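# Place the shelf-bench graduated cylinder upright in cart's top tray

## Task

Take the graduated cylinder that sits on the bench with shelves and set it standing upright in the top tray of the cart, with its base touching the tray floor itself rather than resting on the base of another cylinder. Every other cylinder has to be standing in that tray at the end too. The task fails if any graduated cylinder tips over, reaches the room's floor, or breaks; they are glass and break from a hard knock or a drop of more than a few centimetres. The cart, pedal bin and stool are movable. When finished, release the cylinder and move the robot away from it. The robot must not topple or be left leaning.

## Robot and tools

ROBOT. A Rainbow Robotics RB-Y1: a wheeled base (two drive wheels, two rear casters; 0.66 m long, 0.58 m wide, front edge 0.10 m ahead of the wheel axle), a folding torso (the lower part, the leg, bends at ankle, knee and hip), a head with cameras, and two 7-joint arms with parallel grippers. Cameras: head_camera, left_wrist_camera, right_wrist_camera.

FRAMES. Base frame: origin on the floor between the drive wheels, x forward, y to the left, z up. The reported chest, left_hand and right_hand positions are in this frame. A hand point is the centre between its finger pads; fingers point along the hand's -z, and close along its x. Printed hand positions may be off, more so at long reach. Odometry frame is the base frame at the start; base_odometry counts wheel rotation only, so wheel slip looks like travel. Heading is positive leftward, -3.142 to 3.142.

execute_actions. Argument actions: a list holding one action or nothing (empty just reports state and pictures). An action may contain base, joints, speeds, min_time_s. base is one relative command from the current base position: {"translate_m": d}, metres, -3 to 3, forward positive; or {"rotate_rad": d}, radians, -3.2 to 3.2, left (counter-clockwise seen from above) positive. No sideways motion. joints is a single dictionary keyed by joint name for both arms, torso, grippers and head together; every value is an absolute target, radians for _rad and metres for _m. Ranges: torso_squat_rad 0 to 1.2 (bigger lowers a level chest); torso_shift_rad -0.3 to 0.6 (positive pushes hips forward); torso_pitch_rad -0.2 to 1.4 (positive leans forward); torso_yaw_rad -1.5 to 1.5 (positive left). Left arm: shoulder_pitch -2.356 to 2.356 (0 hanging, negative raises forward), shoulder_roll 0 to 3.141 (positive raises outward left), shoulder_yaw -2.094 to 2.094, elbow -2.617 to 0.01 (negative bends), forearm_roll -3.141 to 3.141, wrist_pitch -1.57 to 1.919 (negative tips hand forward), hand_roll -2.705 to 2.705. Right arm the same except right_shoulder_roll_rad -3.141 to 0 (negative raises outward right); yaw and rolls keep the same sign sense as the left. Grippers left_gripper_m, right_gripper_m 0 to 0.1, the pad gap. head_pan_rad -0.523 to 0.523 (positive left, relative to chest), head_tilt_rad -0.35 to 1.57 (positive down). Done-tolerance is ±0.02 rad, grippers ±0.004 m. Combined torso limits: squat+shift <= 1.52; squat-shift+pitch <= 1.57; shift+0.5 pitch-0.4 squat <= 0.7; shift+0.3 pitch-0.5 squat <= 0.39; breaking one leaves commanded torso joints short with off_target. speeds may cap translate_m (0.05 to 0.4 m/s) and rotate_rad (0.1 to 1.509 rad/s) for that action; a base move needing over 8.667 s is refused. min_time_s (0.1 to 8) sets a minimum duration for arm and head motions. Default top speeds: arm joints 1 rad/s (wrist/forearm/hand rolls 1.5), head 1.5, squat and pitch 0.3, shift 0.15, yaw 0.6, grippers 0.1 m/s. Actions cap at 15 s. cameras: list of names, or ["all"]/null/omitted for all, [] for none. Unknown keys or out-of-range numbers reject the whole call, nothing moves. Joints left out may still push toward an earlier target.

wait: seconds 0 to 10; nothing new commanded, returns state and images. zoom_image: camera plus region [x0, y0, x1, y1] in pixels of that camera's latest full image, at most 504x504. finished_scene: scene number; ends it irreversibly and reports success. Answering without a tool call ends everything.

RESULTS. base_status and joint_status per motion: done (for the base, wheels turned the commanded amount, even if slipping); off_target (resting short, maybe still pushing); contact_stop (arm or torso met hard resistance); time_out; stopped_with_arm (torso halted because an arm contact-stopped); limit_stop_at_<name>, including limit_stop_at_own_body (guard stopped it before hitting the robot's body) and limit_stop_at_motor_heat. A contact_stop, time_out or stopped_with_arm halts its whole group (torso joints; each arm's seven joints), which then hold in place with targets dropped. "joint command not followed" with a cause line means an arm's targets were refused by the self/arm-collision check; grippers still act; such targets may be retried on later actions. on_its_own lists uncommanded parts; "held at" is the held target. A stop in one call cancels later motion calls in the same reply. Motor temperatures list per arm in joint_positions order; MOTOR HOT appears at 65 °C, and at 80 °C an OVER-TEMPERATURE FAULT brakes the arm and stops the robot. A torque fault (contact torque at the joint's load limit; elbow 33.1, wrist joints 23, shoulders 64.4 N m, held weight included) freezes the robot 10 s.

CAUTIONS. To grip, command a gap at least 0.005 m under the object's width; off_target is then expected. After a stop, first back off the arm, in its own action, then the torso. If both hands share an object and the torso contact-stops immediately with nothing in the way, resend all arm joints at their reported values, then the torso command. The base keeps driving into furniture without stopping; the bent leg can reach past the front edge and may shove the robot backward unreported. Do not let arms strike or press each other, including fingers. Each arm lifts 3 kg; heavy loads far forward can tip the robot. Lower glass gently, avoid knocks, open the gripper and withdraw at the end. Something may occasionally nudge loose objects.

Each tool is called after ">>>" by a JSON object that holds its "fn" and its "kwargs".

## Session

>>> {"fn": "execute_actions", "kwargs": {"actions": []}}

Scene clock: 0.00 s.
Motor temperatures (°C, as the motors report them): left_arm=[30 27 29 29 29 30 30] | right_arm=[33 30 30 32 33 33 30]
base_odometry: x=+0.000 y=+0.000 heading=+0.000 (m, m, rad; odometry frame)
base_status: not commanded
joint_positions: torso_squat_rad=+0.350 torso_shift_rad=+0.001 torso_pitch_rad=+0.001 torso_yaw_rad=+0.000 left_shoulder_pitch_rad=-0.001 left_shoulder_roll_rad=+0.036 left_shoulder_yaw_rad=-0.026 left_elbow_rad=-0.214 left_forearm_roll_rad=-0.044 left_wrist_pitch_rad=-0.010 left_hand_roll_rad=+0.006 left_gripper_m=+0.100 right_shoulder_pitch_rad=-0.012 right_shoulder_roll_rad=-0.001 right_shoulder_yaw_rad=-0.006 right_elbow_rad=-0.187 right_forearm_roll_rad=+0.048 right_wrist_pitch_rad=+0.054 right_hand_roll_rad=+0.045 right_gripper_m=+0.101 head_pan_rad=+0.000 head_tilt_rad=+0.400
joint_status: not commanded
chest: x=-0.2274 y=-0.0009 z=+1.2475 quat_wxyz=(+1.000, +0.001, +0.000, +0.000) (m; base frame)
left_hand: x=-0.1208 y=+0.2443 z=+0.5707 quat_wxyz=(+0.993, +0.019, -0.111, -0.034) (m; base frame)
right_hand: x=-0.1399 y=-0.2213 z=+0.5664 quat_wxyz=(+0.996, -0.004, -0.072, +0.046) (m; base frame)
pictures: head_camera, left_wrist_camera, right_wrist_camera
Images, in order (width x height): head_camera 896x504, left_wrist_camera 644x364, right_wrist_camera 644x364.

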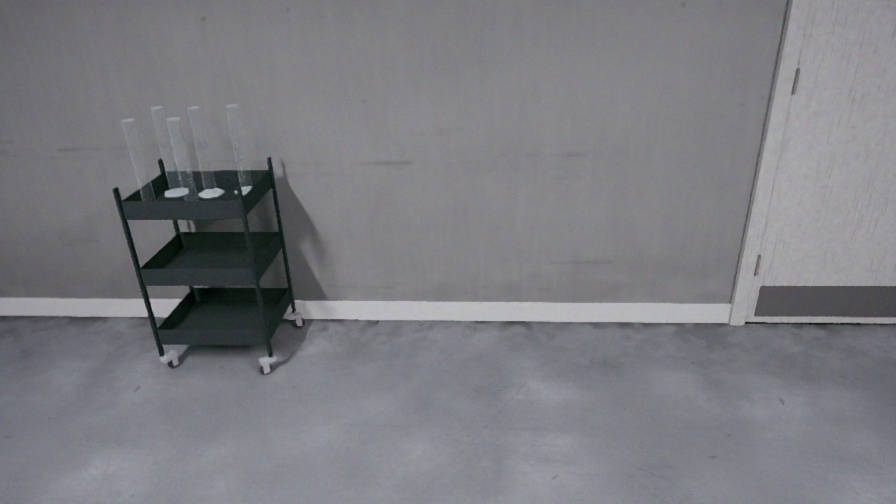

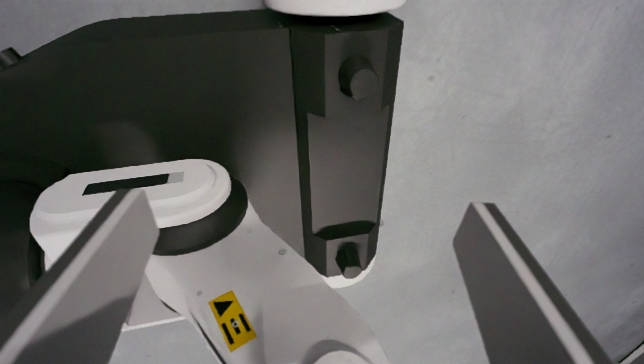

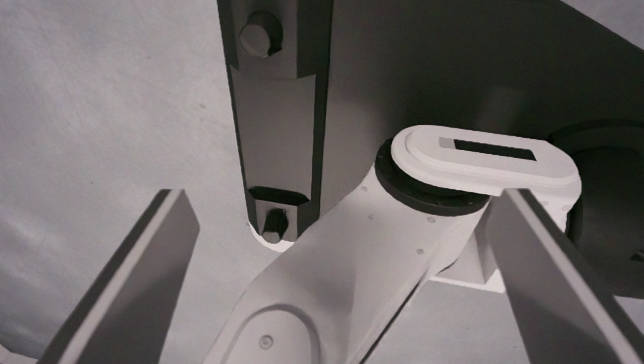

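>>> {"fn": "zoom_image", "kwargs": {"camera": "head_camera", "region": [80, 80, 330, 260]}}

>>> {"fn": "execute_actions", "kwargs": {"actions": [{"joints": {"head_pan_rad": 0.52, "torso_yaw_rad": 0.6, "head_tilt_rad":0.3}}], "cameras": ["head_camera"]}}

Region (80, 80, 330, 260) of head_camera's 896x504 image, scaled by 2.016, with more detail than that image has; it fills the top 363 rows of this view, and the rest is white.

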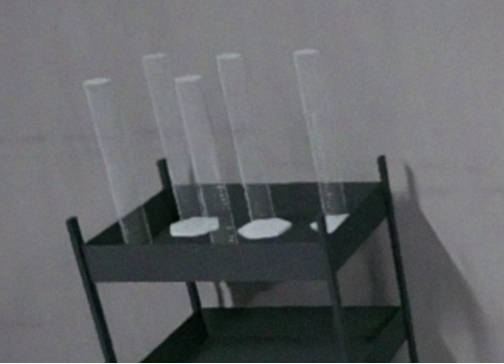

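Scene clock: 2.20 s.
Motor temperatures (°C, as the motors report them): left_arm=[30 27 29 29 29 30 30] | right_arm=[33 30 30 32 33 33 30]
base_odometry: x=+0.000 y=+0.000 heading=+0.000 (m, m, rad; odometry frame)
base_status: not commanded
joint_positions: torso_squat_rad=+0.350 torso_shift_rad=+0.001 torso_pitch_rad=+0.001 torso_yaw_rad=+0.600 left_shoulder_pitch_rad=-0.001 left_shoulder_roll_rad=+0.036 left_shoulder_yaw_rad=-0.026 left_elbow_rad=-0.214 left_forearm_roll_rad=-0.044 left_wrist_pitch_rad=-0.010 left_hand_roll_rad=+0.006 left_gripper_m=+0.100 right_shoulder_pitch_rad=-0.012 right_shoulder_roll_rad=-0.001 right_shoulder_yaw_rad=-0.006 right_elbow_rad=-0.187 right_forearm_roll_rad=+0.048 right_wrist_pitch_rad=+0.054 right_hand_roll_rad=+0.045 right_gripper_m=+0.101 head_pan_rad=+0.520 head_tilt_rad=+0.300
joint_status: all done
chest: x=-0.2274 y=-0.0009 z=+1.2475 quat_wxyz=(+0.955, +0.001, +0.000, +0.296) (m; base frame)
left_hand: x=-0.2775 y=+0.2619 z=+0.5708 quat_wxyz=(+0.959, +0.051, -0.101, +0.261) (m; base frame)
right_hand: x=-0.0302 y=-0.1330 z=+0.5665 quat_wxyz=(+0.938, +0.017, -0.071, +0.338) (m; base frame)
pictures: head_camera
Images, in order (width x height): head_camera 896x504.

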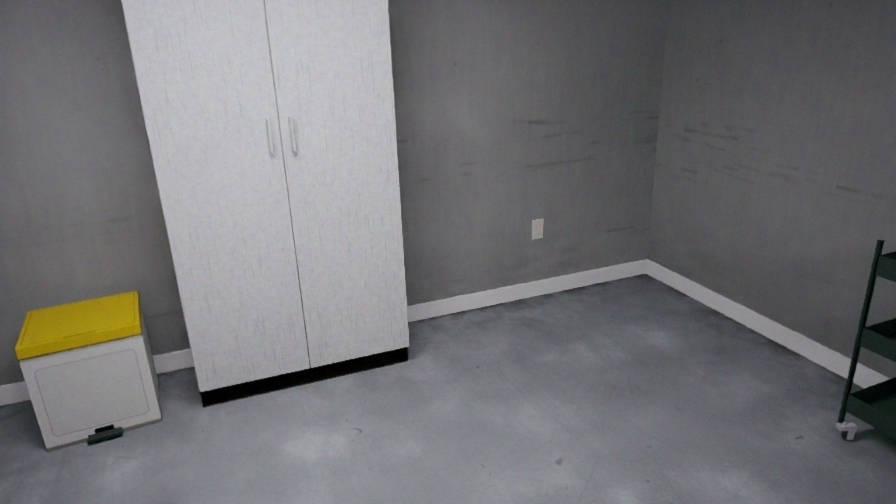

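>>> {"fn": "execute_actions", "kwargs": {"actions": [{"base": {"rotate_rad": 1.57}, "joints": {"torso_yaw_rad": 0.0}}], "cameras": ["head_camera"]}}

Scene clock: 6.53 s.
Motor temperatures (°C, as the motors report them): left_arm=[30 27 29 29 29 30 30] | right_arm=[33 30 30 32 33 33 30]
base_odometry: x=+0.000 y=+0.000 heading=+1.570 (m, m, rad; odometry frame)
base_status: done
joint_positions: torso_squat_rad=+0.350 torso_shift_rad=+0.001 torso_pitch_rad=+0.001 torso_yaw_rad=+0.000 left_shoulder_pitch_rad=-0.001 left_shoulder_roll_rad=+0.036 left_shoulder_yaw_rad=-0.026 left_elbow_rad=-0.214 left_forearm_roll_rad=-0.044 left_wrist_pitch_rad=-0.010 left_hand_roll_rad=+0.006 left_gripper_m=+0.100 right_shoulder_pitch_rad=-0.012 right_shoulder_roll_rad=-0.001 right_shoulder_yaw_rad=-0.006 right_elbow_rad=-0.187 right_forearm_roll_rad=+0.048 right_wrist_pitch_rad=+0.054 right_hand_roll_rad=+0.045 right_gripper_m=+0.101 head_pan_rad=+0.520 head_tilt_rad=+0.300
joint_status: all done
chest: x=-0.2274 y=-0.0009 z=+1.2475 quat_wxyz=(+1.000, +0.001, +0.000, +0.000) (m; base frame)
left_hand: x=-0.1208 y=+0.2443 z=+0.5708 quat_wxyz=(+0.993, +0.019, -0.111, -0.034) (m; base frame)
right_hand: x=-0.1399 y=-0.2213 z=+0.5664 quat_wxyz=(+0.996, -0.004, -0.072, +0.046) (m; base frame)
pictures: head_camera
Images, in order (width x height): head_camera 896x504.

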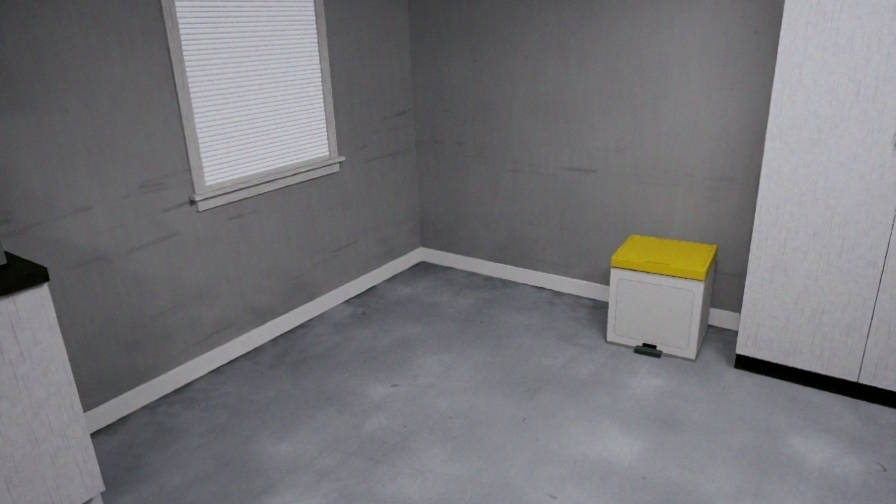

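>>> {"fn": "execute_actions", "kwargs": {"actions": [{"base": {"rotate_rad": 1.2}, "joints": {"head_pan_rad": 0.5, "head_tilt_rad": 0.35}}], "cameras": ["head_camera"]}}

Scene clock: 10.73 s.
Motor temperatures (°C, as the motors report them): left_arm=[30 27 29 29 29 30 30] | right_arm=[33 30 30 32 33 33 30]
base_odometry: x=+0.000 y=+0.000 heading=+2.769 (m, m, rad; odometry frame)
base_status: done
joint_positions: torso_squat_rad=+0.350 torso_shift_rad=+0.001 torso_pitch_rad=+0.001 torso_yaw_rad=+0.000 left_shoulder_pitch_rad=-0.001 left_shoulder_roll_rad=+0.036 left_shoulder_yaw_rad=-0.026 left_elbow_rad=-0.214 left_forearm_roll_rad=-0.044 left_wrist_pitch_rad=-0.010 left_hand_roll_rad=+0.006 left_gripper_m=+0.100 right_shoulder_pitch_rad=-0.012 right_shoulder_roll_rad=-0.001 right_shoulder_yaw_rad=-0.006 right_elbow_rad=-0.187 right_forearm_roll_rad=+0.048 right_wrist_pitch_rad=+0.054 right_hand_roll_rad=+0.045 right_gripper_m=+0.101 head_pan_rad=+0.500 head_tilt_rad=+0.350
joint_status: all done
chest: x=-0.2274 y=-0.0009 z=+1.2475 quat_wxyz=(+1.000, +0.001, +0.000, +0.000) (m; base frame)
left_hand: x=-0.1208 y=+0.2443 z=+0.5707 quat_wxyz=(+0.993, +0.019, -0.111, -0.034) (m; base frame)
right_hand: x=-0.1399 y=-0.2213 z=+0.5664 quat_wxyz=(+0.996, -0.004, -0.072, +0.046) (m; base frame)
pictures: head_camera
Images, in order (width x height): head_camera 896x504.

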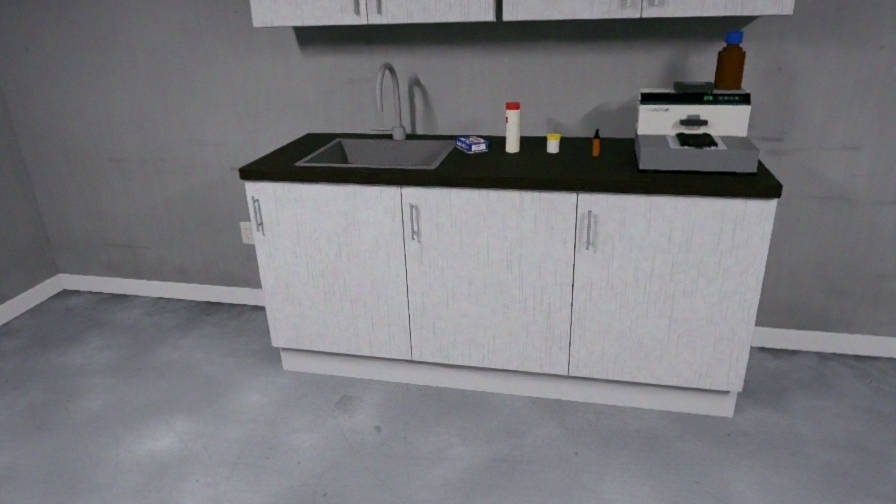

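>>> {"fn": "execute_actions", "kwargs": {"actions": [{"base": {"rotate_rad": 1.94}, "joints": {"head_pan_rad": 0.0, "head_tilt_rad": 0.35}}], "cameras": ["head_camera"]}}

Scene clock: 15.63 s.
Motor temperatures (°C, as the motors report them): left_arm=[30 27 29 29 29 30 30] | right_arm=[33 30 30 32 33 33 30]
base_odometry: x=+0.000 y=+0.000 heading=-1.575 (m, m, rad; odometry frame)
base_status: done
joint_positions: torso_squat_rad=+0.350 torso_shift_rad=+0.001 torso_pitch_rad=+0.000 torso_yaw_rad=+0.000 left_shoulder_pitch_rad=-0.001 left_shoulder_roll_rad=+0.036 left_shoulder_yaw_rad=-0.026 left_elbow_rad=-0.214 left_forearm_roll_rad=-0.044 left_wrist_pitch_rad=-0.010 left_hand_roll_rad=+0.006 left_gripper_m=+0.100 right_shoulder_pitch_rad=-0.012 right_shoulder_roll_rad=-0.001 right_shoulder_yaw_rad=-0.006 right_elbow_rad=-0.187 right_forearm_roll_rad=+0.048 right_wrist_pitch_rad=+0.054 right_hand_roll_rad=+0.045 right_gripper_m=+0.101 head_pan_rad=+0.000 head_tilt_rad=+0.350
joint_status: all done
chest: x=-0.2274 y=-0.0009 z=+1.2475 quat_wxyz=(+1.000, +0.001, +0.000, +0.000) (m; base frame)
left_hand: x=-0.1208 y=+0.2443 z=+0.5707 quat_wxyz=(+0.993, +0.019, -0.111, -0.034) (m; base frame)
right_hand: x=-0.1399 y=-0.2213 z=+0.5664 quat_wxyz=(+0.996, -0.004, -0.072, +0.046) (m; base frame)
pictures: head_camera
Images, in order (width x height): head_camera 896x504.

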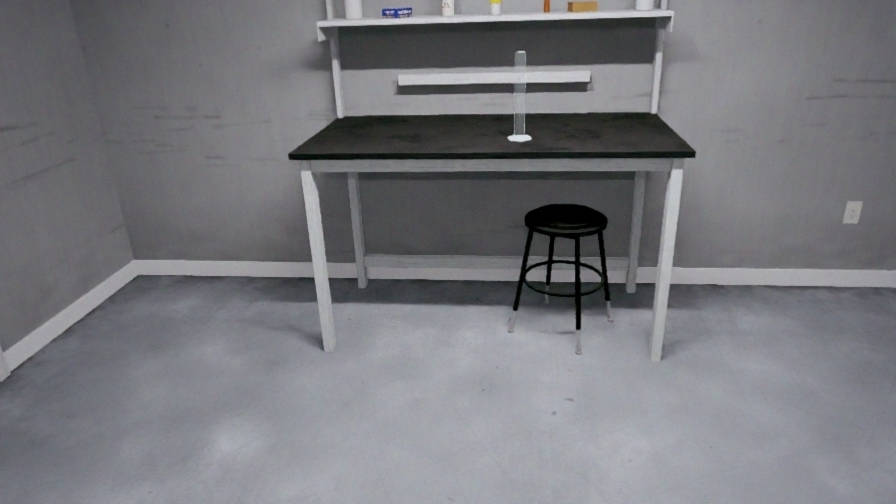

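>>> {"fn": "zoom_image", "kwargs": {"camera": "head_camera", "region": [270, 0, 500, 200]}}

>>> {"fn": "zoom_image", "kwargs": {"camera": "head_camera", "region": [480, 0, 710, 200]}}

>>> {"fn": "zoom_image", "kwargs": {"camera": "head_camera", "region": [280, 200, 710, 380]}}

Region (270, 0, 500, 200) of head_camera's 896x504 image, scaled by 2.191, with more detail than that image has; it fills the top 438 rows of this view, and the rest is white.

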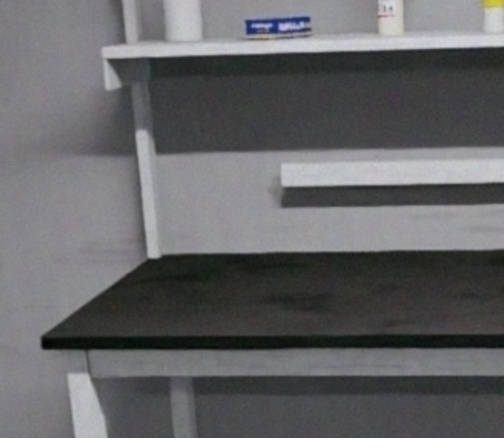

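Region (480, 0, 710, 200) of head_camera's 896x504 image, scaled by 2.191, with more detail than that image has; it fills the top 438 rows of this view, and the rest is white.

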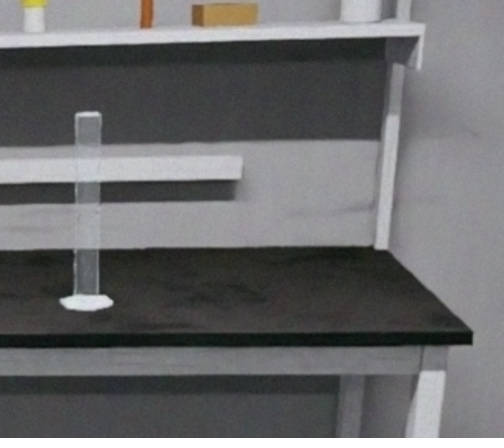

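Region (280, 200, 710, 380) of head_camera's 896x504 image, scaled by 1.172, with more detail than that image has; it fills the top 211 rows of this view, and the rest is white.

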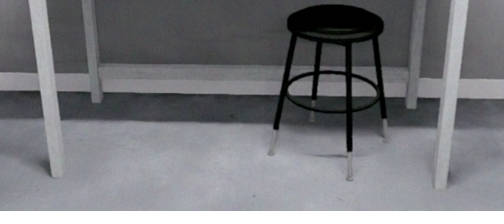

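>>> {"fn": "execute_actions", "kwargs": {"actions": [{"base": {"translate_m": 1.3}, "joints": {"right_shoulder_pitch_rad": -0.731, "right_shoulder_roll_rad": -0.084, "right_shoulder_yaw_rad": -0.230, "right_elbow_rad": -0.871, "right_forearm_roll_rad": 0, "right_wrist_pitch_rad": 0, "right_hand_roll_rad": 1.571, "head_tilt_rad": 0.35}, "min_time_s": 3}], "cameras": ["head_camera", "right_wrist_camera"]}}

Scene clock: 34.27 s.
Motor temperatures (°C, as the motors report them): left_arm=[30 27 29 29 29 30 30] | right_arm=[33 30 30 32 33 33 30]
base_odometry: x=-0.005 y=-1.300 heading=-1.574 (m, m, rad; odometry frame)
base_status: done
joint_positions: torso_squat_rad=+0.350 torso_shift_rad=+0.001 torso_pitch_rad=+0.001 torso_yaw_rad=+0.000 left_shoulder_pitch_rad=-0.001 left_shoulder_roll_rad=+0.036 left_shoulder_yaw_rad=-0.026 left_elbow_rad=-0.214 left_forearm_roll_rad=-0.044 left_wrist_pitch_rad=-0.010 left_hand_roll_rad=+0.006 left_gripper_m=+0.100 right_shoulder_pitch_rad=-0.731 right_shoulder_roll_rad=-0.084 right_shoulder_yaw_rad=-0.230 right_elbow_rad=-0.871 right_forearm_roll_rad=+0.000 right_wrist_pitch_rad=+0.000 right_hand_roll_rad=+1.571 right_gripper_m=+0.101 head_pan_rad=+0.000 head_tilt_rad=+0.350
joint_status: all done
chest: x=-0.2273 y=-0.0009 z=+1.2475 quat_wxyz=(+1.000, +0.001, +0.000, +0.000) (m; base frame)
left_hand: x=-0.1207 y=+0.2443 z=+0.5708 quat_wxyz=(+0.993, +0.019, -0.111, -0.034) (m; base frame)
right_hand: x=+0.4608 y=-0.2199 z=+1.1052 quat_wxyz=(+0.500, -0.499, -0.501, +0.500) (m; base frame)
pictures: head_camera, right_wrist_camera
Images, in order (width x height): head_camera 896x504, right_wrist_camera 644x364.

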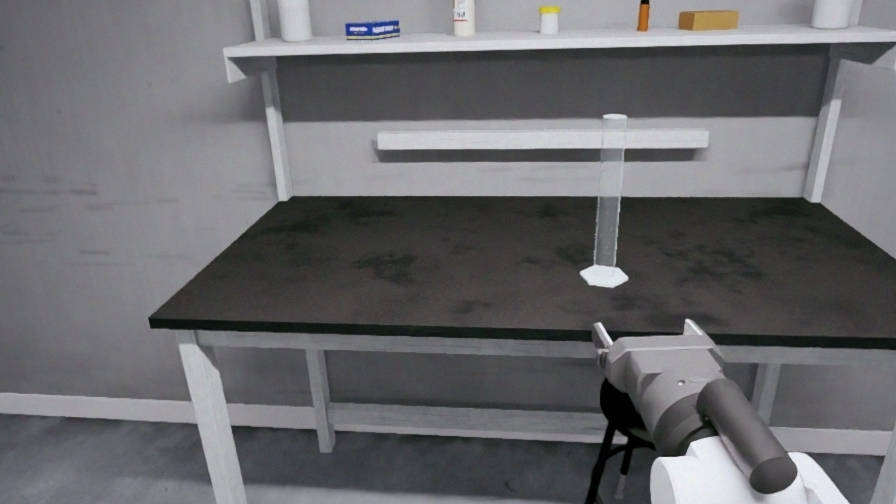

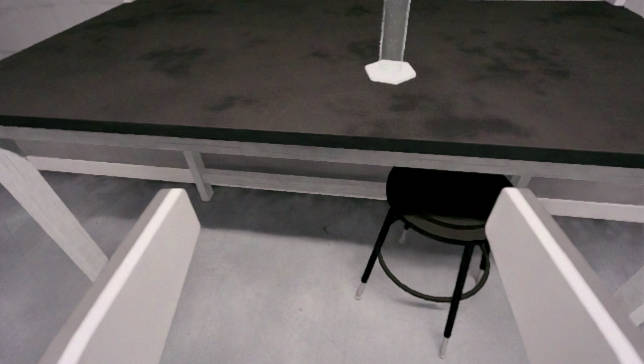

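>>> {"fn": "execute_actions", "kwargs": {"actions": [{"base": {"rotate_rad": -0.078}, "joints": {"right_elbow_rad": -1.0, "right_wrist_pitch_rad": 0.129, "head_tilt_rad": 0.45}}], "cameras": []}}

>>> {"fn": "execute_actions", "kwargs": {"actions": [{"base": {"translate_m": 0.35}}], "cameras": ["head_camera", "right_wrist_camera"]}}

Scene clock: 42.27 s.
Motor temperatures (°C, as the motors report them): left_arm=[30 27 29 29 29 30 30] | right_arm=[33 30 30 32 33 33 30]
base_odometry: x=-0.005 y=-1.300 heading=-1.651 (m, m, rad; odometry frame)
base_status: done
joint_positions: torso_squat_rad=+0.350 torso_shift_rad=+0.001 torso_pitch_rad=+0.001 torso_yaw_rad=+0.000 left_shoulder_pitch_rad=-0.001 left_shoulder_roll_rad=+0.036 left_shoulder_yaw_rad=-0.026 left_elbow_rad=-0.214 left_forearm_roll_rad=-0.044 left_wrist_pitch_rad=-0.010 left_hand_roll_rad=+0.006 left_gripper_m=+0.100 right_shoulder_pitch_rad=-0.731 right_shoulder_roll_rad=-0.084 right_shoulder_yaw_rad=-0.230 right_elbow_rad=-1.000 right_forearm_roll_rad=+0.000 right_wrist_pitch_rad=+0.129 right_hand_roll_rad=+1.571 right_gripper_m=+0.101 head_pan_rad=+0.000 head_tilt_rad=+0.450
joint_status: all done
chest: x=-0.2273 y=-0.0009 z=+1.2475 quat_wxyz=(+1.000, +0.001, +0.000, +0.000) (m; base frame)
left_hand: x=-0.1208 y=+0.2443 z=+0.5707 quat_wxyz=(+0.993, +0.019, -0.111, -0.034) (m; base frame)
right_hand: x=+0.4627 y=-0.2200 z=+1.1385 quat_wxyz=(+0.500, -0.500, -0.501, +0.500) (m; base frame)
pictures: none
No camera images: the call's "cameras" was empty. Leave "cameras" out to get every camera's image.

Scene clock: 44.67 s.
Motor temperatures (°C, as the motors report them): left_arm=[30 27 29 29 29 30 30] | right_arm=[33 30 30 32 33 33 30]
base_odometry: x=-0.033 y=-1.649 heading=-1.651 (m, m, rad; odometry frame)
base_status: done
joint_positions: torso_squat_rad=+0.350 torso_shift_rad=+0.001 torso_pitch_rad=+0.001 torso_yaw_rad=+0.000 left_shoulder_pitch_rad=-0.001 left_shoulder_roll_rad=+0.036 left_shoulder_yaw_rad=-0.026 left_elbow_rad=-0.214 left_forearm_roll_rad=-0.044 left_wrist_pitch_rad=-0.010 left_hand_roll_rad=+0.006 left_gripper_m=+0.100 right_shoulder_pitch_rad=-0.731 right_shoulder_roll_rad=-0.084 right_shoulder_yaw_rad=-0.230 right_elbow_rad=-1.000 right_forearm_roll_rad=+0.000 right_wrist_pitch_rad=+0.129 right_hand_roll_rad=+1.571 right_gripper_m=+0.101 head_pan_rad=+0.000 head_tilt_rad=+0.450
joint_status: not commanded
chest: x=-0.2273 y=-0.0009 z=+1.2475 quat_wxyz=(+1.000, +0.001, +0.000, +0.000) (m; base frame)
left_hand: x=-0.1208 y=+0.2443 z=+0.5707 quat_wxyz=(+0.993, +0.019, -0.111, -0.034) (m; base frame)
right_hand: x=+0.4626 y=-0.2201 z=+1.1384 quat_wxyz=(+0.500, -0.500, -0.501, +0.500) (m; base frame)
pictures: head_camera, right_wrist_camera
Images, in order (width x height): head_camera 896x504, right_wrist_camera 644x364.

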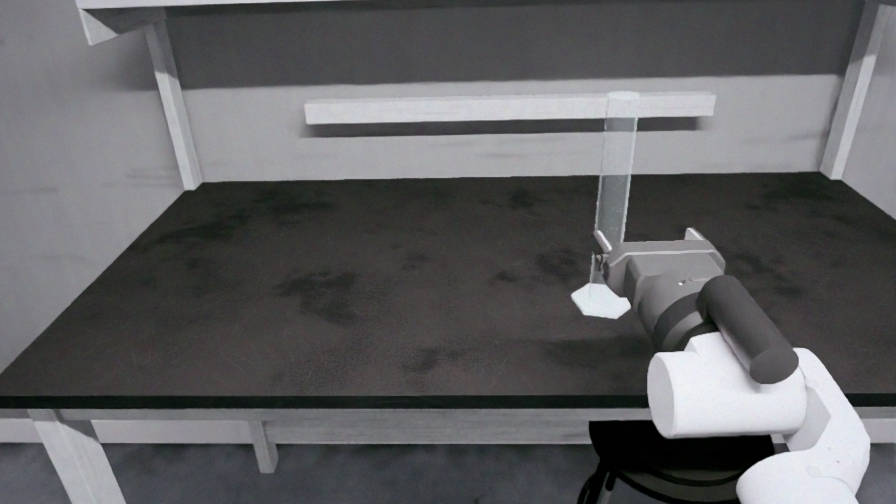

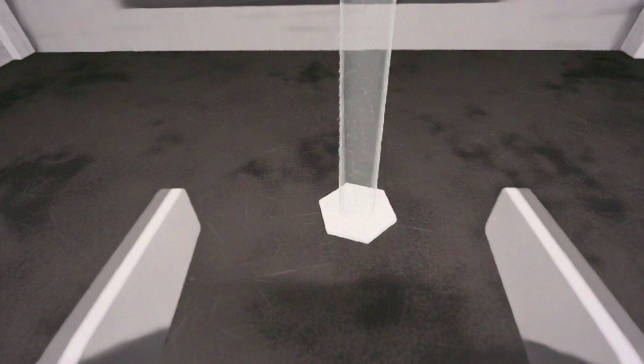

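>>> {"fn": "execute_actions", "kwargs": {"actions": [{"base": {"rotate_rad": -0.034}, "joints": {"head_pan_rad": -0.2, "head_tilt_rad": 0.5}}], "cameras": []}}

>>> {"fn": "execute_actions", "kwargs": {"actions": [{"base": {"translate_m": 0.14}, "speeds": {"translate_m": 0.2}}], "cameras": ["head_camera", "right_wrist_camera"]}}

Scene clock: 46.93 s.
Motor temperatures (°C, as the motors report them): left_arm=[30 27 29 29 29 30 30] | right_arm=[33 30 30 32 33 33 30]
base_odometry: x=-0.033 y=-1.649 heading=-1.684 (m, m, rad; odometry frame)
base_status: done
joint_positions: torso_squat_rad=+0.350 torso_shift_rad=+0.001 torso_pitch_rad=+0.001 torso_yaw_rad=+0.000 left_shoulder_pitch_rad=-0.001 left_shoulder_roll_rad=+0.036 left_shoulder_yaw_rad=-0.026 left_elbow_rad=-0.214 left_forearm_roll_rad=-0.044 left_wrist_pitch_rad=-0.010 left_hand_roll_rad=+0.006 left_gripper_m=+0.100 right_shoulder_pitch_rad=-0.731 right_shoulder_roll_rad=-0.084 right_shoulder_yaw_rad=-0.230 right_elbow_rad=-1.000 right_forearm_roll_rad=+0.000 right_wrist_pitch_rad=+0.129 right_hand_roll_rad=+1.571 right_gripper_m=+0.101 head_pan_rad=-0.200 head_tilt_rad=+0.500
joint_status: all done
chest: x=-0.2273 y=-0.0009 z=+1.2475 quat_wxyz=(+1.000, +0.001, +0.000, +0.000) (m; base frame)
left_hand: x=-0.1208 y=+0.2443 z=+0.5707 quat_wxyz=(+0.993, +0.019, -0.111, -0.034) (m; base frame)
right_hand: x=+0.4626 y=-0.2201 z=+1.1384 quat_wxyz=(+0.500, -0.500, -0.501, +0.500) (m; base frame)
pictures: none
No camera images: the call's "cameras" was empty. Leave "cameras" out to get every camera's image.

Scene clock: 48.70 s.
Motor temperatures (°C, as the motors report them): left_arm=[30 27 29 29 29 30 30] | right_arm=[33 30 30 32 33 33 30]
base_odometry: x=-0.049 y=-1.789 heading=-1.684 (m, m, rad; odometry frame)
base_status: done
joint_positions: torso_squat_rad=+0.350 torso_shift_rad=+0.001 torso_pitch_rad=+0.001 torso_yaw_rad=+0.000 left_shoulder_pitch_rad=-0.001 left_shoulder_roll_rad=+0.036 left_shoulder_yaw_rad=-0.026 left_elbow_rad=-0.214 left_forearm_roll_rad=-0.044 left_wrist_pitch_rad=-0.010 left_hand_roll_rad=+0.006 left_gripper_m=+0.100 right_shoulder_pitch_rad=-0.731 right_shoulder_roll_rad=-0.084 right_shoulder_yaw_rad=-0.230 right_elbow_rad=-1.000 right_forearm_roll_rad=+0.000 right_wrist_pitch_rad=+0.129 right_hand_roll_rad=+1.571 right_gripper_m=+0.101 head_pan_rad=-0.200 head_tilt_rad=+0.500
joint_status: not commanded
chest: x=-0.2273 y=-0.0009 z=+1.2475 quat_wxyz=(+1.000, +0.001, +0.000, +0.000) (m; base frame)
left_hand: x=-0.1208 y=+0.2443 z=+0.5707 quat_wxyz=(+0.993, +0.019, -0.111, -0.034) (m; base frame)
right_hand: x=+0.4626 y=-0.2201 z=+1.1384 quat_wxyz=(+0.500, -0.500, -0.501, +0.500) (m; base frame)
pictures: head_camera, right_wrist_camera
Images, in order (width x height): head_camera 896x504, right_wrist_camera 644x364.

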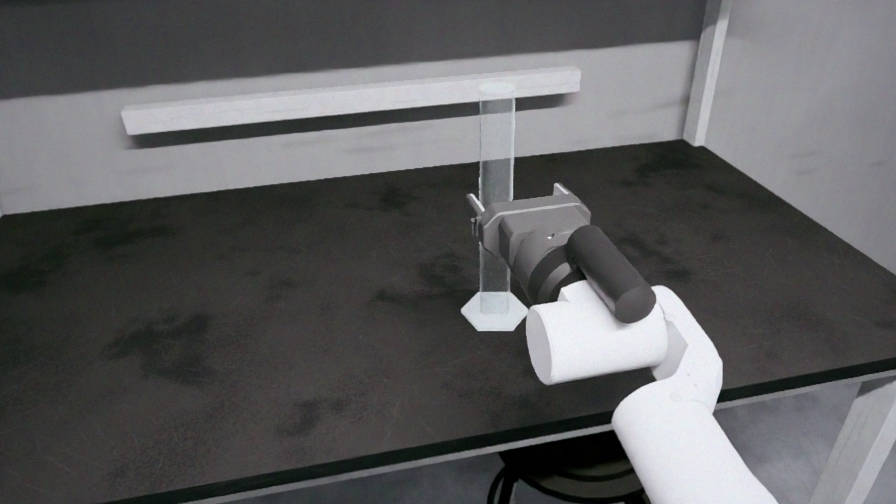

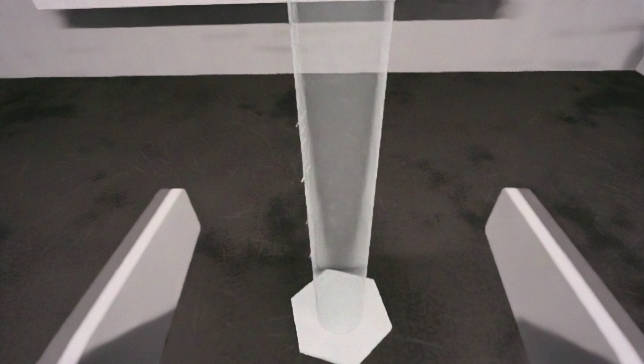

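>>> {"fn": "execute_actions", "kwargs": {"actions": [{"base": {"translate_m": 0.085}, "speeds": {"translate_m": 0.1}}], "cameras": ["head_camera", "right_wrist_camera"]}}

Scene clock: 51.77 s.
Motor temperatures (°C, as the motors report them): left_arm=[30 27 29 29 29 30 30] | right_arm=[33 30 30 32 33 33 30]
base_odometry: x=-0.058 y=-1.873 heading=-1.685 (m, m, rad; odometry frame)
base_status: done
joint_positions: torso_squat_rad=+0.350 torso_shift_rad=+0.001 torso_pitch_rad=+0.001 torso_yaw_rad=+0.000 left_shoulder_pitch_rad=-0.001 left_shoulder_roll_rad=+0.036 left_shoulder_yaw_rad=-0.026 left_elbow_rad=-0.214 left_forearm_roll_rad=-0.044 left_wrist_pitch_rad=-0.010 left_hand_roll_rad=+0.006 left_gripper_m=+0.100 right_shoulder_pitch_rad=-0.731 right_shoulder_roll_rad=-0.084 right_shoulder_yaw_rad=-0.230 right_elbow_rad=-1.000 right_forearm_roll_rad=+0.000 right_wrist_pitch_rad=+0.129 right_hand_roll_rad=+1.571 right_gripper_m=+0.101 head_pan_rad=-0.200 head_tilt_rad=+0.500
joint_status: not commanded
chest: x=-0.2273 y=-0.0009 z=+1.2475 quat_wxyz=(+1.000, +0.001, +0.000, +0.000) (m; base frame)
left_hand: x=-0.1208 y=+0.2443 z=+0.5707 quat_wxyz=(+0.993, +0.019, -0.111, -0.034) (m; base frame)
right_hand: x=+0.4627 y=-0.2201 z=+1.1384 quat_wxyz=(+0.500, -0.500, -0.501, +0.500) (m; base frame)
pictures: head_camera, right_wrist_camera
Images, in order (width x height): head_camera 896x504, right_wrist_camera 644x364.

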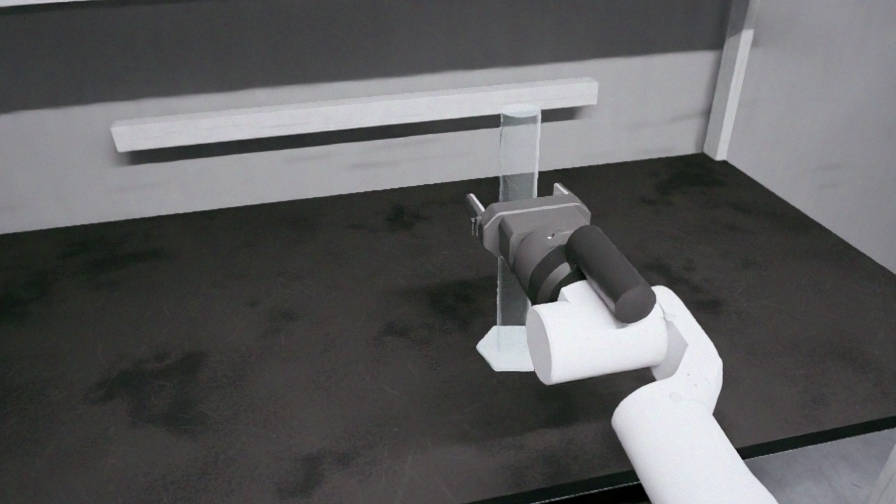

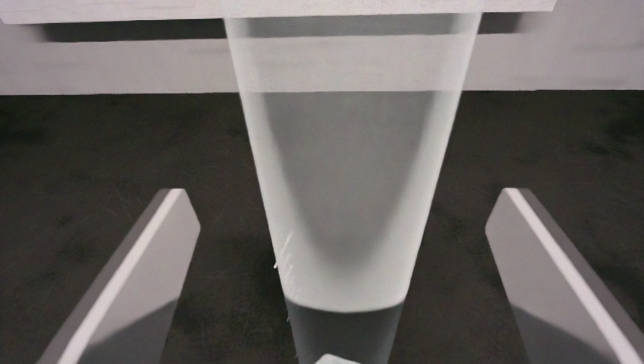

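>>> {"fn": "execute_actions", "kwargs": {"actions": [{"base": {"translate_m": 0.015}, "speeds": {"translate_m": 0.05}}], "cameras": []}}

>>> {"fn": "execute_actions", "kwargs": {"actions": [{"joints": {"right_gripper_m": 0.034}}], "cameras": ["head_camera", "right_wrist_camera"]}}

Scene clock: 53.67 s.
Motor temperatures (°C, as the motors report them): left_arm=[30 27 29 29 29 30 30] | right_arm=[33 30 30 32 33 33 30]
base_odometry: x=-0.060 y=-1.888 heading=-1.685 (m, m, rad; odometry frame)
base_status: done
joint_positions: torso_squat_rad=+0.350 torso_shift_rad=+0.001 torso_pitch_rad=+0.000 torso_yaw_rad=+0.000 left_shoulder_pitch_rad=-0.001 left_shoulder_roll_rad=+0.036 left_shoulder_yaw_rad=-0.026 left_elbow_rad=-0.214 left_forearm_roll_rad=-0.044 left_wrist_pitch_rad=-0.010 left_hand_roll_rad=+0.006 left_gripper_m=+0.100 right_shoulder_pitch_rad=-0.731 right_shoulder_roll_rad=-0.084 right_shoulder_yaw_rad=-0.230 right_elbow_rad=-1.000 right_forearm_roll_rad=+0.000 right_wrist_pitch_rad=+0.129 right_hand_roll_rad=+1.571 right_gripper_m=+0.101 head_pan_rad=-0.200 head_tilt_rad=+0.500
joint_status: not commanded
chest: x=-0.2274 y=-0.0009 z=+1.2475 quat_wxyz=(+1.000, +0.001, +0.000, +0.000) (m; base frame)
left_hand: x=-0.1208 y=+0.2443 z=+0.5707 quat_wxyz=(+0.993, +0.019, -0.111, -0.034) (m; base frame)
right_hand: x=+0.4626 y=-0.2201 z=+1.1385 quat_wxyz=(+0.500, -0.500, -0.501, +0.500) (m; base frame)
pictures: none
No camera images: the call's "cameras" was empty. Leave "cameras" out to get every camera's image.

Scene clock: 54.80 s.
Motor temperatures (°C, as the motors report them): left_arm=[30 27 29 29 29 30 30] | right_arm=[33 30 30 32 33 33 30]
base_odometry: x=-0.060 y=-1.888 heading=-1.685 (m, m, rad; odometry frame)
base_status: not commanded
joint_positions: torso_squat_rad=+0.350 torso_shift_rad=+0.001 torso_pitch_rad=+0.000 torso_yaw_rad=+0.000 left_shoulder_pitch_rad=-0.001 left_shoulder_roll_rad=+0.036 left_shoulder_yaw_rad=-0.026 left_elbow_rad=-0.214 left_forearm_roll_rad=-0.044 left_wrist_pitch_rad=-0.010 left_hand_roll_rad=+0.006 left_gripper_m=+0.100 right_shoulder_pitch_rad=-0.731 right_shoulder_roll_rad=-0.084 right_shoulder_yaw_rad=-0.230 right_elbow_rad=-1.000 right_forearm_roll_rad=+0.000 right_wrist_pitch_rad=+0.129 right_hand_roll_rad=+1.571 right_gripper_m=+0.043 head_pan_rad=-0.200 head_tilt_rad=+0.500
joint_status: right_gripper_m off_target (ended at +0.043, target +0.034)
chest: x=-0.2274 y=-0.0009 z=+1.2475 quat_wxyz=(+1.000, +0.001, +0.000, +0.000) (m; base frame)
left_hand: x=-0.1208 y=+0.2443 z=+0.5707 quat_wxyz=(+0.993, +0.019, -0.111, -0.034) (m; base frame)
right_hand: x=+0.4626 y=-0.2201 z=+1.1385 quat_wxyz=(+0.500, -0.500, -0.501, +0.500) (m; base frame)
pictures: head_camera, right_wrist_camera
Images, in order (width x height): head_camera 896x504, right_wrist_camera 644x364.

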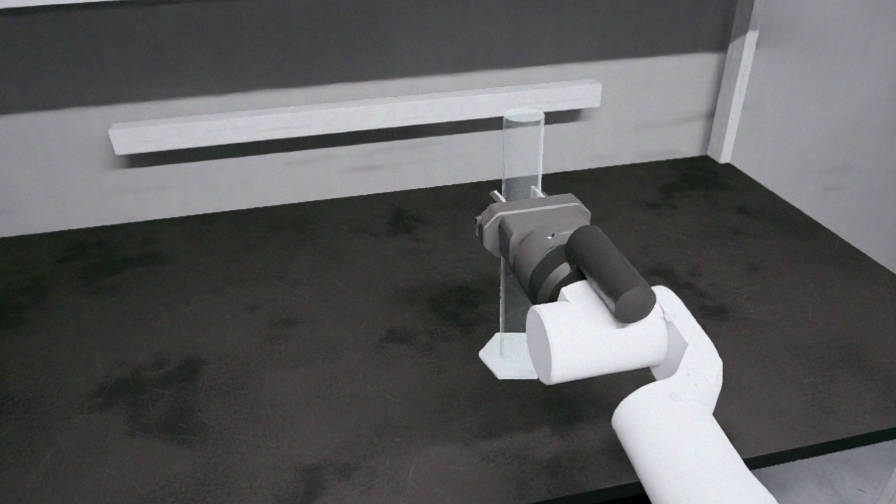

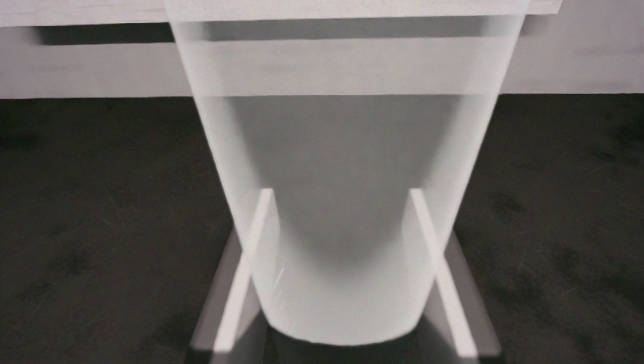

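>>> {"fn": "execute_actions", "kwargs": {"actions": [{"joints": {"torso_squat_rad": 0.1}}], "cameras": ["head_camera"]}}

Scene clock: 56.70 s.
Motor temperatures (°C, as the motors report them): left_arm=[30 27 29 29 29 30 30] | right_arm=[33 30 30 33 33 33 30]
base_odometry: x=-0.060 y=-1.888 heading=-1.685 (m, m, rad; odometry frame)
base_status: not commanded
joint_positions: torso_squat_rad=+0.100 torso_shift_rad=+0.001 torso_pitch_rad=+0.001 torso_yaw_rad=+0.000 left_shoulder_pitch_rad=-0.001 left_shoulder_roll_rad=+0.036 left_shoulder_yaw_rad=-0.026 left_elbow_rad=-0.214 left_forearm_roll_rad=-0.044 left_wrist_pitch_rad=-0.010 left_hand_roll_rad=+0.006 left_gripper_m=+0.100 right_shoulder_pitch_rad=-0.731 right_shoulder_roll_rad=-0.084 right_shoulder_yaw_rad=-0.230 right_elbow_rad=-1.000 right_forearm_roll_rad=+0.000 right_wrist_pitch_rad=+0.129 right_hand_roll_rad=+1.571 right_gripper_m=+0.043 head_pan_rad=-0.200 head_tilt_rad=+0.500
joint_status: all done
chest: x=-0.2272 y=-0.0009 z=+1.2864 quat_wxyz=(+1.000, +0.001, +0.000, +0.000) (m; base frame)
left_hand: x=-0.1208 y=+0.2443 z=+0.6096 quat_wxyz=(+0.993, +0.019, -0.111, -0.034) (m; base frame)
right_hand: x=+0.4627 y=-0.2202 z=+1.1771 quat_wxyz=(+0.500, -0.499, -0.500, +0.500) (m; base frame)
pictures: head_camera
Images, in order (width x height): head_camera 896x504.

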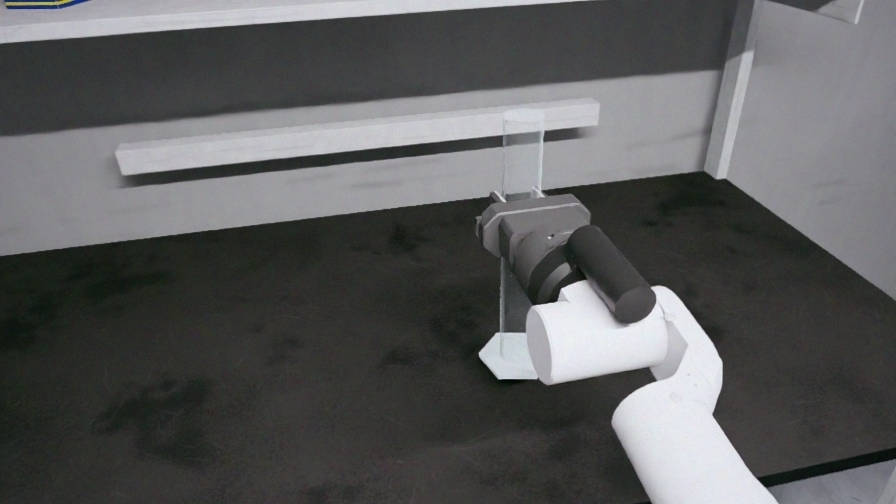

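>>> {"fn": "execute_actions", "kwargs": {"actions": [{"base": {"translate_m": -3.0}, "joints": {"head_pan_rad": 0.0, "head_tilt_rad": 0.5}}], "cameras": ["head_camera"]}}

>>> {"fn": "execute_actions", "kwargs": {"actions": [{"base": {"rotate_rad": 1.62}, "joints": {"torso_squat_rad": 0.6}, "speeds": {"rotate_rad": 0.9}}], "cameras": ["head_camera"]}}

Scene clock: 70.30 s.
Motor temperatures (°C, as the motors report them): left_arm=[30 27 29 29 29 30 30] | right_arm=[34 30 30 33 33 33 30]
base_odometry: x=+0.283 y=+1.092 heading=-1.685 (m, m, rad; odometry frame)
base_status: done
joint_positions: torso_squat_rad=+0.100 torso_shift_rad=+0.001 torso_pitch_rad=+0.000 torso_yaw_rad=+0.000 left_shoulder_pitch_rad=-0.001 left_shoulder_roll_rad=+0.036 left_shoulder_yaw_rad=-0.026 left_elbow_rad=-0.214 left_forearm_roll_rad=-0.044 left_wrist_pitch_rad=-0.010 left_hand_roll_rad=+0.006 left_gripper_m=+0.100 right_shoulder_pitch_rad=-0.731 right_shoulder_roll_rad=-0.084 right_shoulder_yaw_rad=-0.230 right_elbow_rad=-1.000 right_forearm_roll_rad=+0.000 right_wrist_pitch_rad=+0.129 right_hand_roll_rad=+1.571 right_gripper_m=+0.043 head_pan_rad=+0.000 head_tilt_rad=+0.500
joint_status: all done
chest: x=-0.2273 y=-0.0009 z=+1.2864 quat_wxyz=(+1.000, +0.001, +0.000, +0.000) (m; base frame)
left_hand: x=-0.1209 y=+0.2443 z=+0.6096 quat_wxyz=(+0.993, +0.019, -0.111, -0.034) (m; base frame)
right_hand: x=+0.4626 y=-0.2202 z=+1.1771 quat_wxyz=(+0.500, -0.499, -0.500, +0.500) (m; base frame)
pictures: head_camera
Images, in order (width x height): head_camera 896x504.

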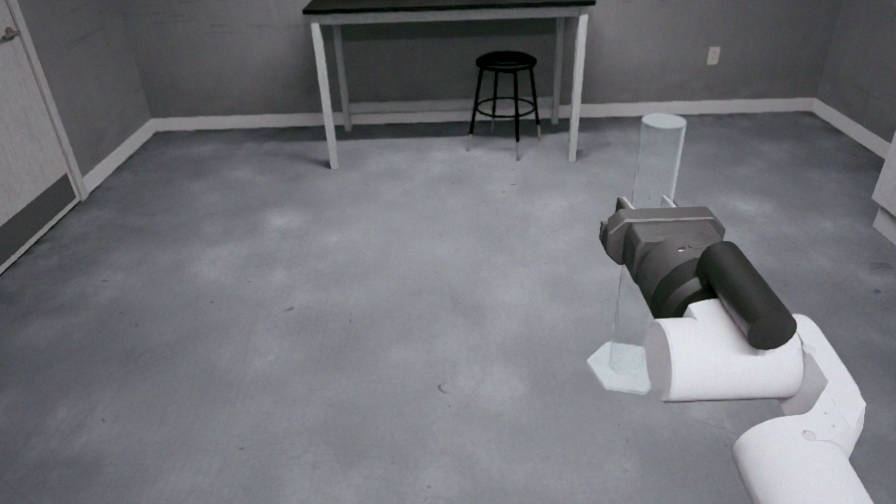

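Scene clock: 74.23 s.
Motor temperatures (°C, as the motors report them): left_arm=[30 27 29 29 29 30 30] | right_arm=[34 30 30 33 33 33 30]
base_odometry: x=+0.282 y=+1.093 heading=-0.066 (m, m, rad; odometry frame)
base_status: done
joint_positions: torso_squat_rad=+0.600 torso_shift_rad=+0.001 torso_pitch_rad=+0.000 torso_yaw_rad=+0.000 left_shoulder_pitch_rad=-0.001 left_shoulder_roll_rad=+0.036 left_shoulder_yaw_rad=-0.026 left_elbow_rad=-0.214 left_forearm_roll_rad=-0.044 left_wrist_pitch_rad=-0.010 left_hand_roll_rad=+0.006 left_gripper_m=+0.100 right_shoulder_pitch_rad=-0.731 right_shoulder_roll_rad=-0.084 right_shoulder_yaw_rad=-0.230 right_elbow_rad=-1.000 right_forearm_roll_rad=+0.000 right_wrist_pitch_rad=+0.129 right_hand_roll_rad=+1.571 right_gripper_m=+0.043 head_pan_rad=+0.000 head_tilt_rad=+0.500
joint_status: all done
chest: x=-0.2275 y=-0.0008 z=+1.1677 quat_wxyz=(+1.000, +0.001, +0.000, +0.000) (m; base frame)
left_hand: x=-0.1210 y=+0.2444 z=+0.4909 quat_wxyz=(+0.993, +0.019, -0.111, -0.034) (m; base frame)
right_hand: x=+0.4624 y=-0.2201 z=+1.0584 quat_wxyz=(+0.500, -0.499, -0.500, +0.500) (m; base frame)
pictures: head_camera
Images, in order (width x height): head_camera 896x504.

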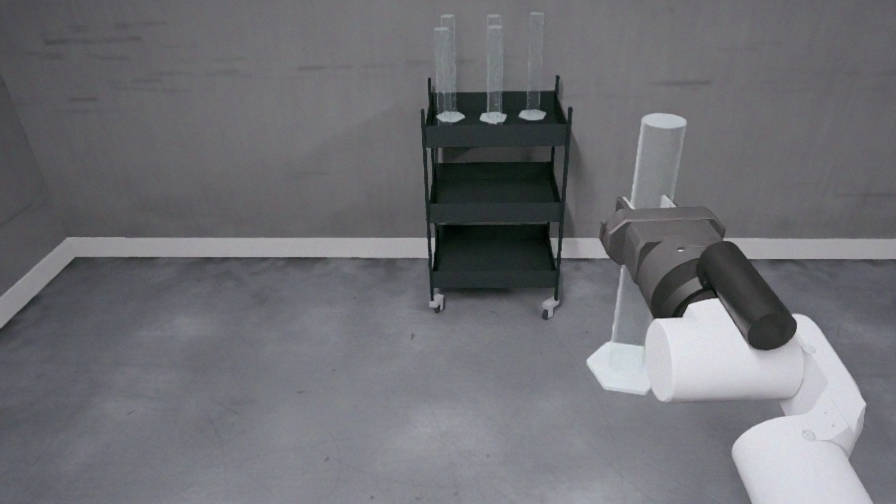

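>>> {"fn": "execute_actions", "kwargs": {"actions": [{"base": {"rotate_rad": -0.041}, "joints": {"head_tilt_rad": 0.6}}], "cameras": []}}

>>> {"fn": "execute_actions", "kwargs": {"actions": [{"base": {"translate_m": 1.0}}], "cameras": ["head_camera", "right_wrist_camera"]}}

Scene clock: 76.97 s.
Motor temperatures (°C, as the motors report them): left_arm=[30 27 29 29 29 30 30] | right_arm=[34 30 30 33 33 33 30]
base_odometry: x=+0.283 y=+1.093 heading=-0.107 (m, m, rad; odometry frame)
base_status: done
joint_positions: torso_squat_rad=+0.600 torso_shift_rad=+0.001 torso_pitch_rad=+0.000 torso_yaw_rad=+0.000 left_shoulder_pitch_rad=-0.001 left_shoulder_roll_rad=+0.036 left_shoulder_yaw_rad=-0.026 left_elbow_rad=-0.214 left_forearm_roll_rad=-0.044 left_wrist_pitch_rad=-0.010 left_hand_roll_rad=+0.006 left_gripper_m=+0.100 right_shoulder_pitch_rad=-0.731 right_shoulder_roll_rad=-0.084 right_shoulder_yaw_rad=-0.230 right_elbow_rad=-1.000 right_forearm_roll_rad=+0.000 right_wrist_pitch_rad=+0.129 right_hand_roll_rad=+1.571 right_gripper_m=+0.043 head_pan_rad=+0.000 head_tilt_rad=+0.600
joint_status: all done
chest: x=-0.2275 y=-0.0008 z=+1.1677 quat_wxyz=(+1.000, +0.001, +0.000, +0.000) (m; base frame)
left_hand: x=-0.1210 y=+0.2444 z=+0.4909 quat_wxyz=(+0.993, +0.019, -0.111, -0.034) (m; base frame)
right_hand: x=+0.4624 y=-0.2201 z=+1.0584 quat_wxyz=(+0.500, -0.499, -0.500, +0.500) (m; base frame)
pictures: none
No camera images: the call's "cameras" was empty. Leave "cameras" out to get every camera's image.

Scene clock: 80.87 s.
Motor temperatures (°C, as the motors report them): left_arm=[30 27 29 29 29 30 30] | right_arm=[34 30 30 33 33 33 30]
base_odometry: x=+1.277 y=+0.986 heading=-0.106 (m, m, rad; odometry frame)
base_status: done
joint_positions: torso_squat_rad=+0.600 torso_shift_rad=+0.001 torso_pitch_rad=+0.001 torso_yaw_rad=+0.000 left_shoulder_pitch_rad=-0.001 left_shoulder_roll_rad=+0.036 left_shoulder_yaw_rad=-0.026 left_elbow_rad=-0.214 left_forearm_roll_rad=-0.044 left_wrist_pitch_rad=-0.010 left_hand_roll_rad=+0.006 left_gripper_m=+0.100 right_shoulder_pitch_rad=-0.731 right_shoulder_roll_rad=-0.084 right_shoulder_yaw_rad=-0.230 right_elbow_rad=-1.000 right_forearm_roll_rad=+0.000 right_wrist_pitch_rad=+0.129 right_hand_roll_rad=+1.571 right_gripper_m=+0.043 head_pan_rad=+0.000 head_tilt_rad=+0.600
joint_status: not commanded
chest: x=-0.2273 y=-0.0008 z=+1.1677 quat_wxyz=(+1.000, +0.001, +0.000, +0.000) (m; base frame)
left_hand: x=-0.1208 y=+0.2443 z=+0.4909 quat_wxyz=(+0.993, +0.019, -0.111, -0.034) (m; base frame)
right_hand: x=+0.4626 y=-0.2201 z=+1.0582 quat_wxyz=(+0.500, -0.499, -0.500, +0.500) (m; base frame)
pictures: head_camera, right_wrist_camera
Images, in order (width x height): head_camera 896x504, right_wrist_camera 644x364.

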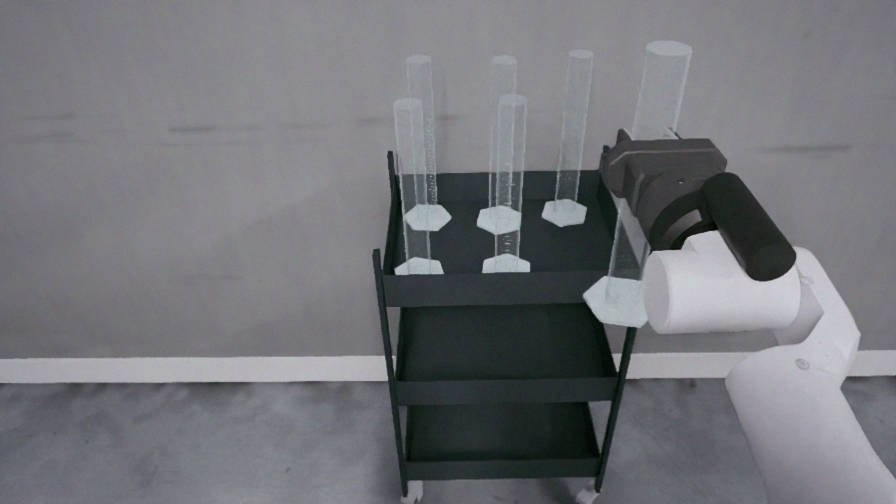

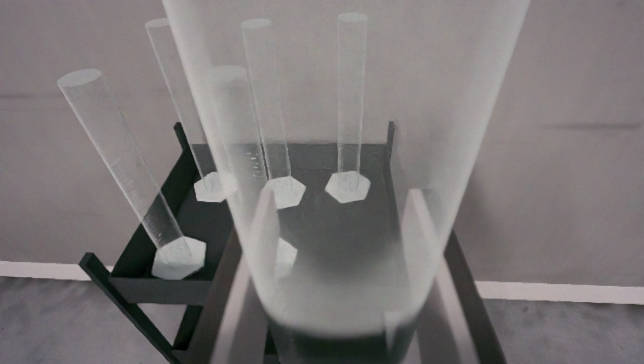

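>>> {"fn": "zoom_image", "kwargs": {"camera": "head_camera", "region": [360, 30, 720, 340]}}

>>> {"fn": "zoom_image", "kwargs": {"camera": "right_wrist_camera", "region": [140, 100, 500, 364]}}

Region (360, 30, 720, 340) of head_camera's 896x504 image, scaled by 1.400, with more detail than that image has; it fills the top 434 rows of this view, and the rest is white.

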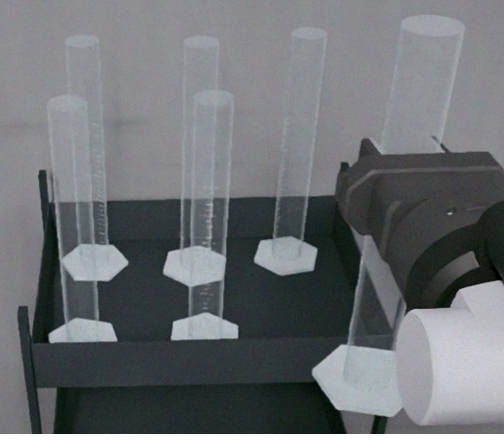

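Region (140, 100, 500, 364) of right_wrist_camera's 644x364 image, scaled by 1.400, with more detail than that image has; it fills the top 370 rows of this view, and the rest is white.

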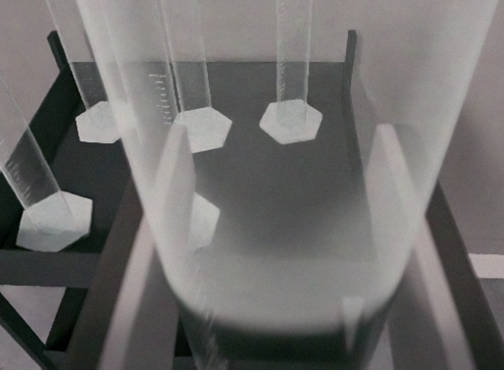

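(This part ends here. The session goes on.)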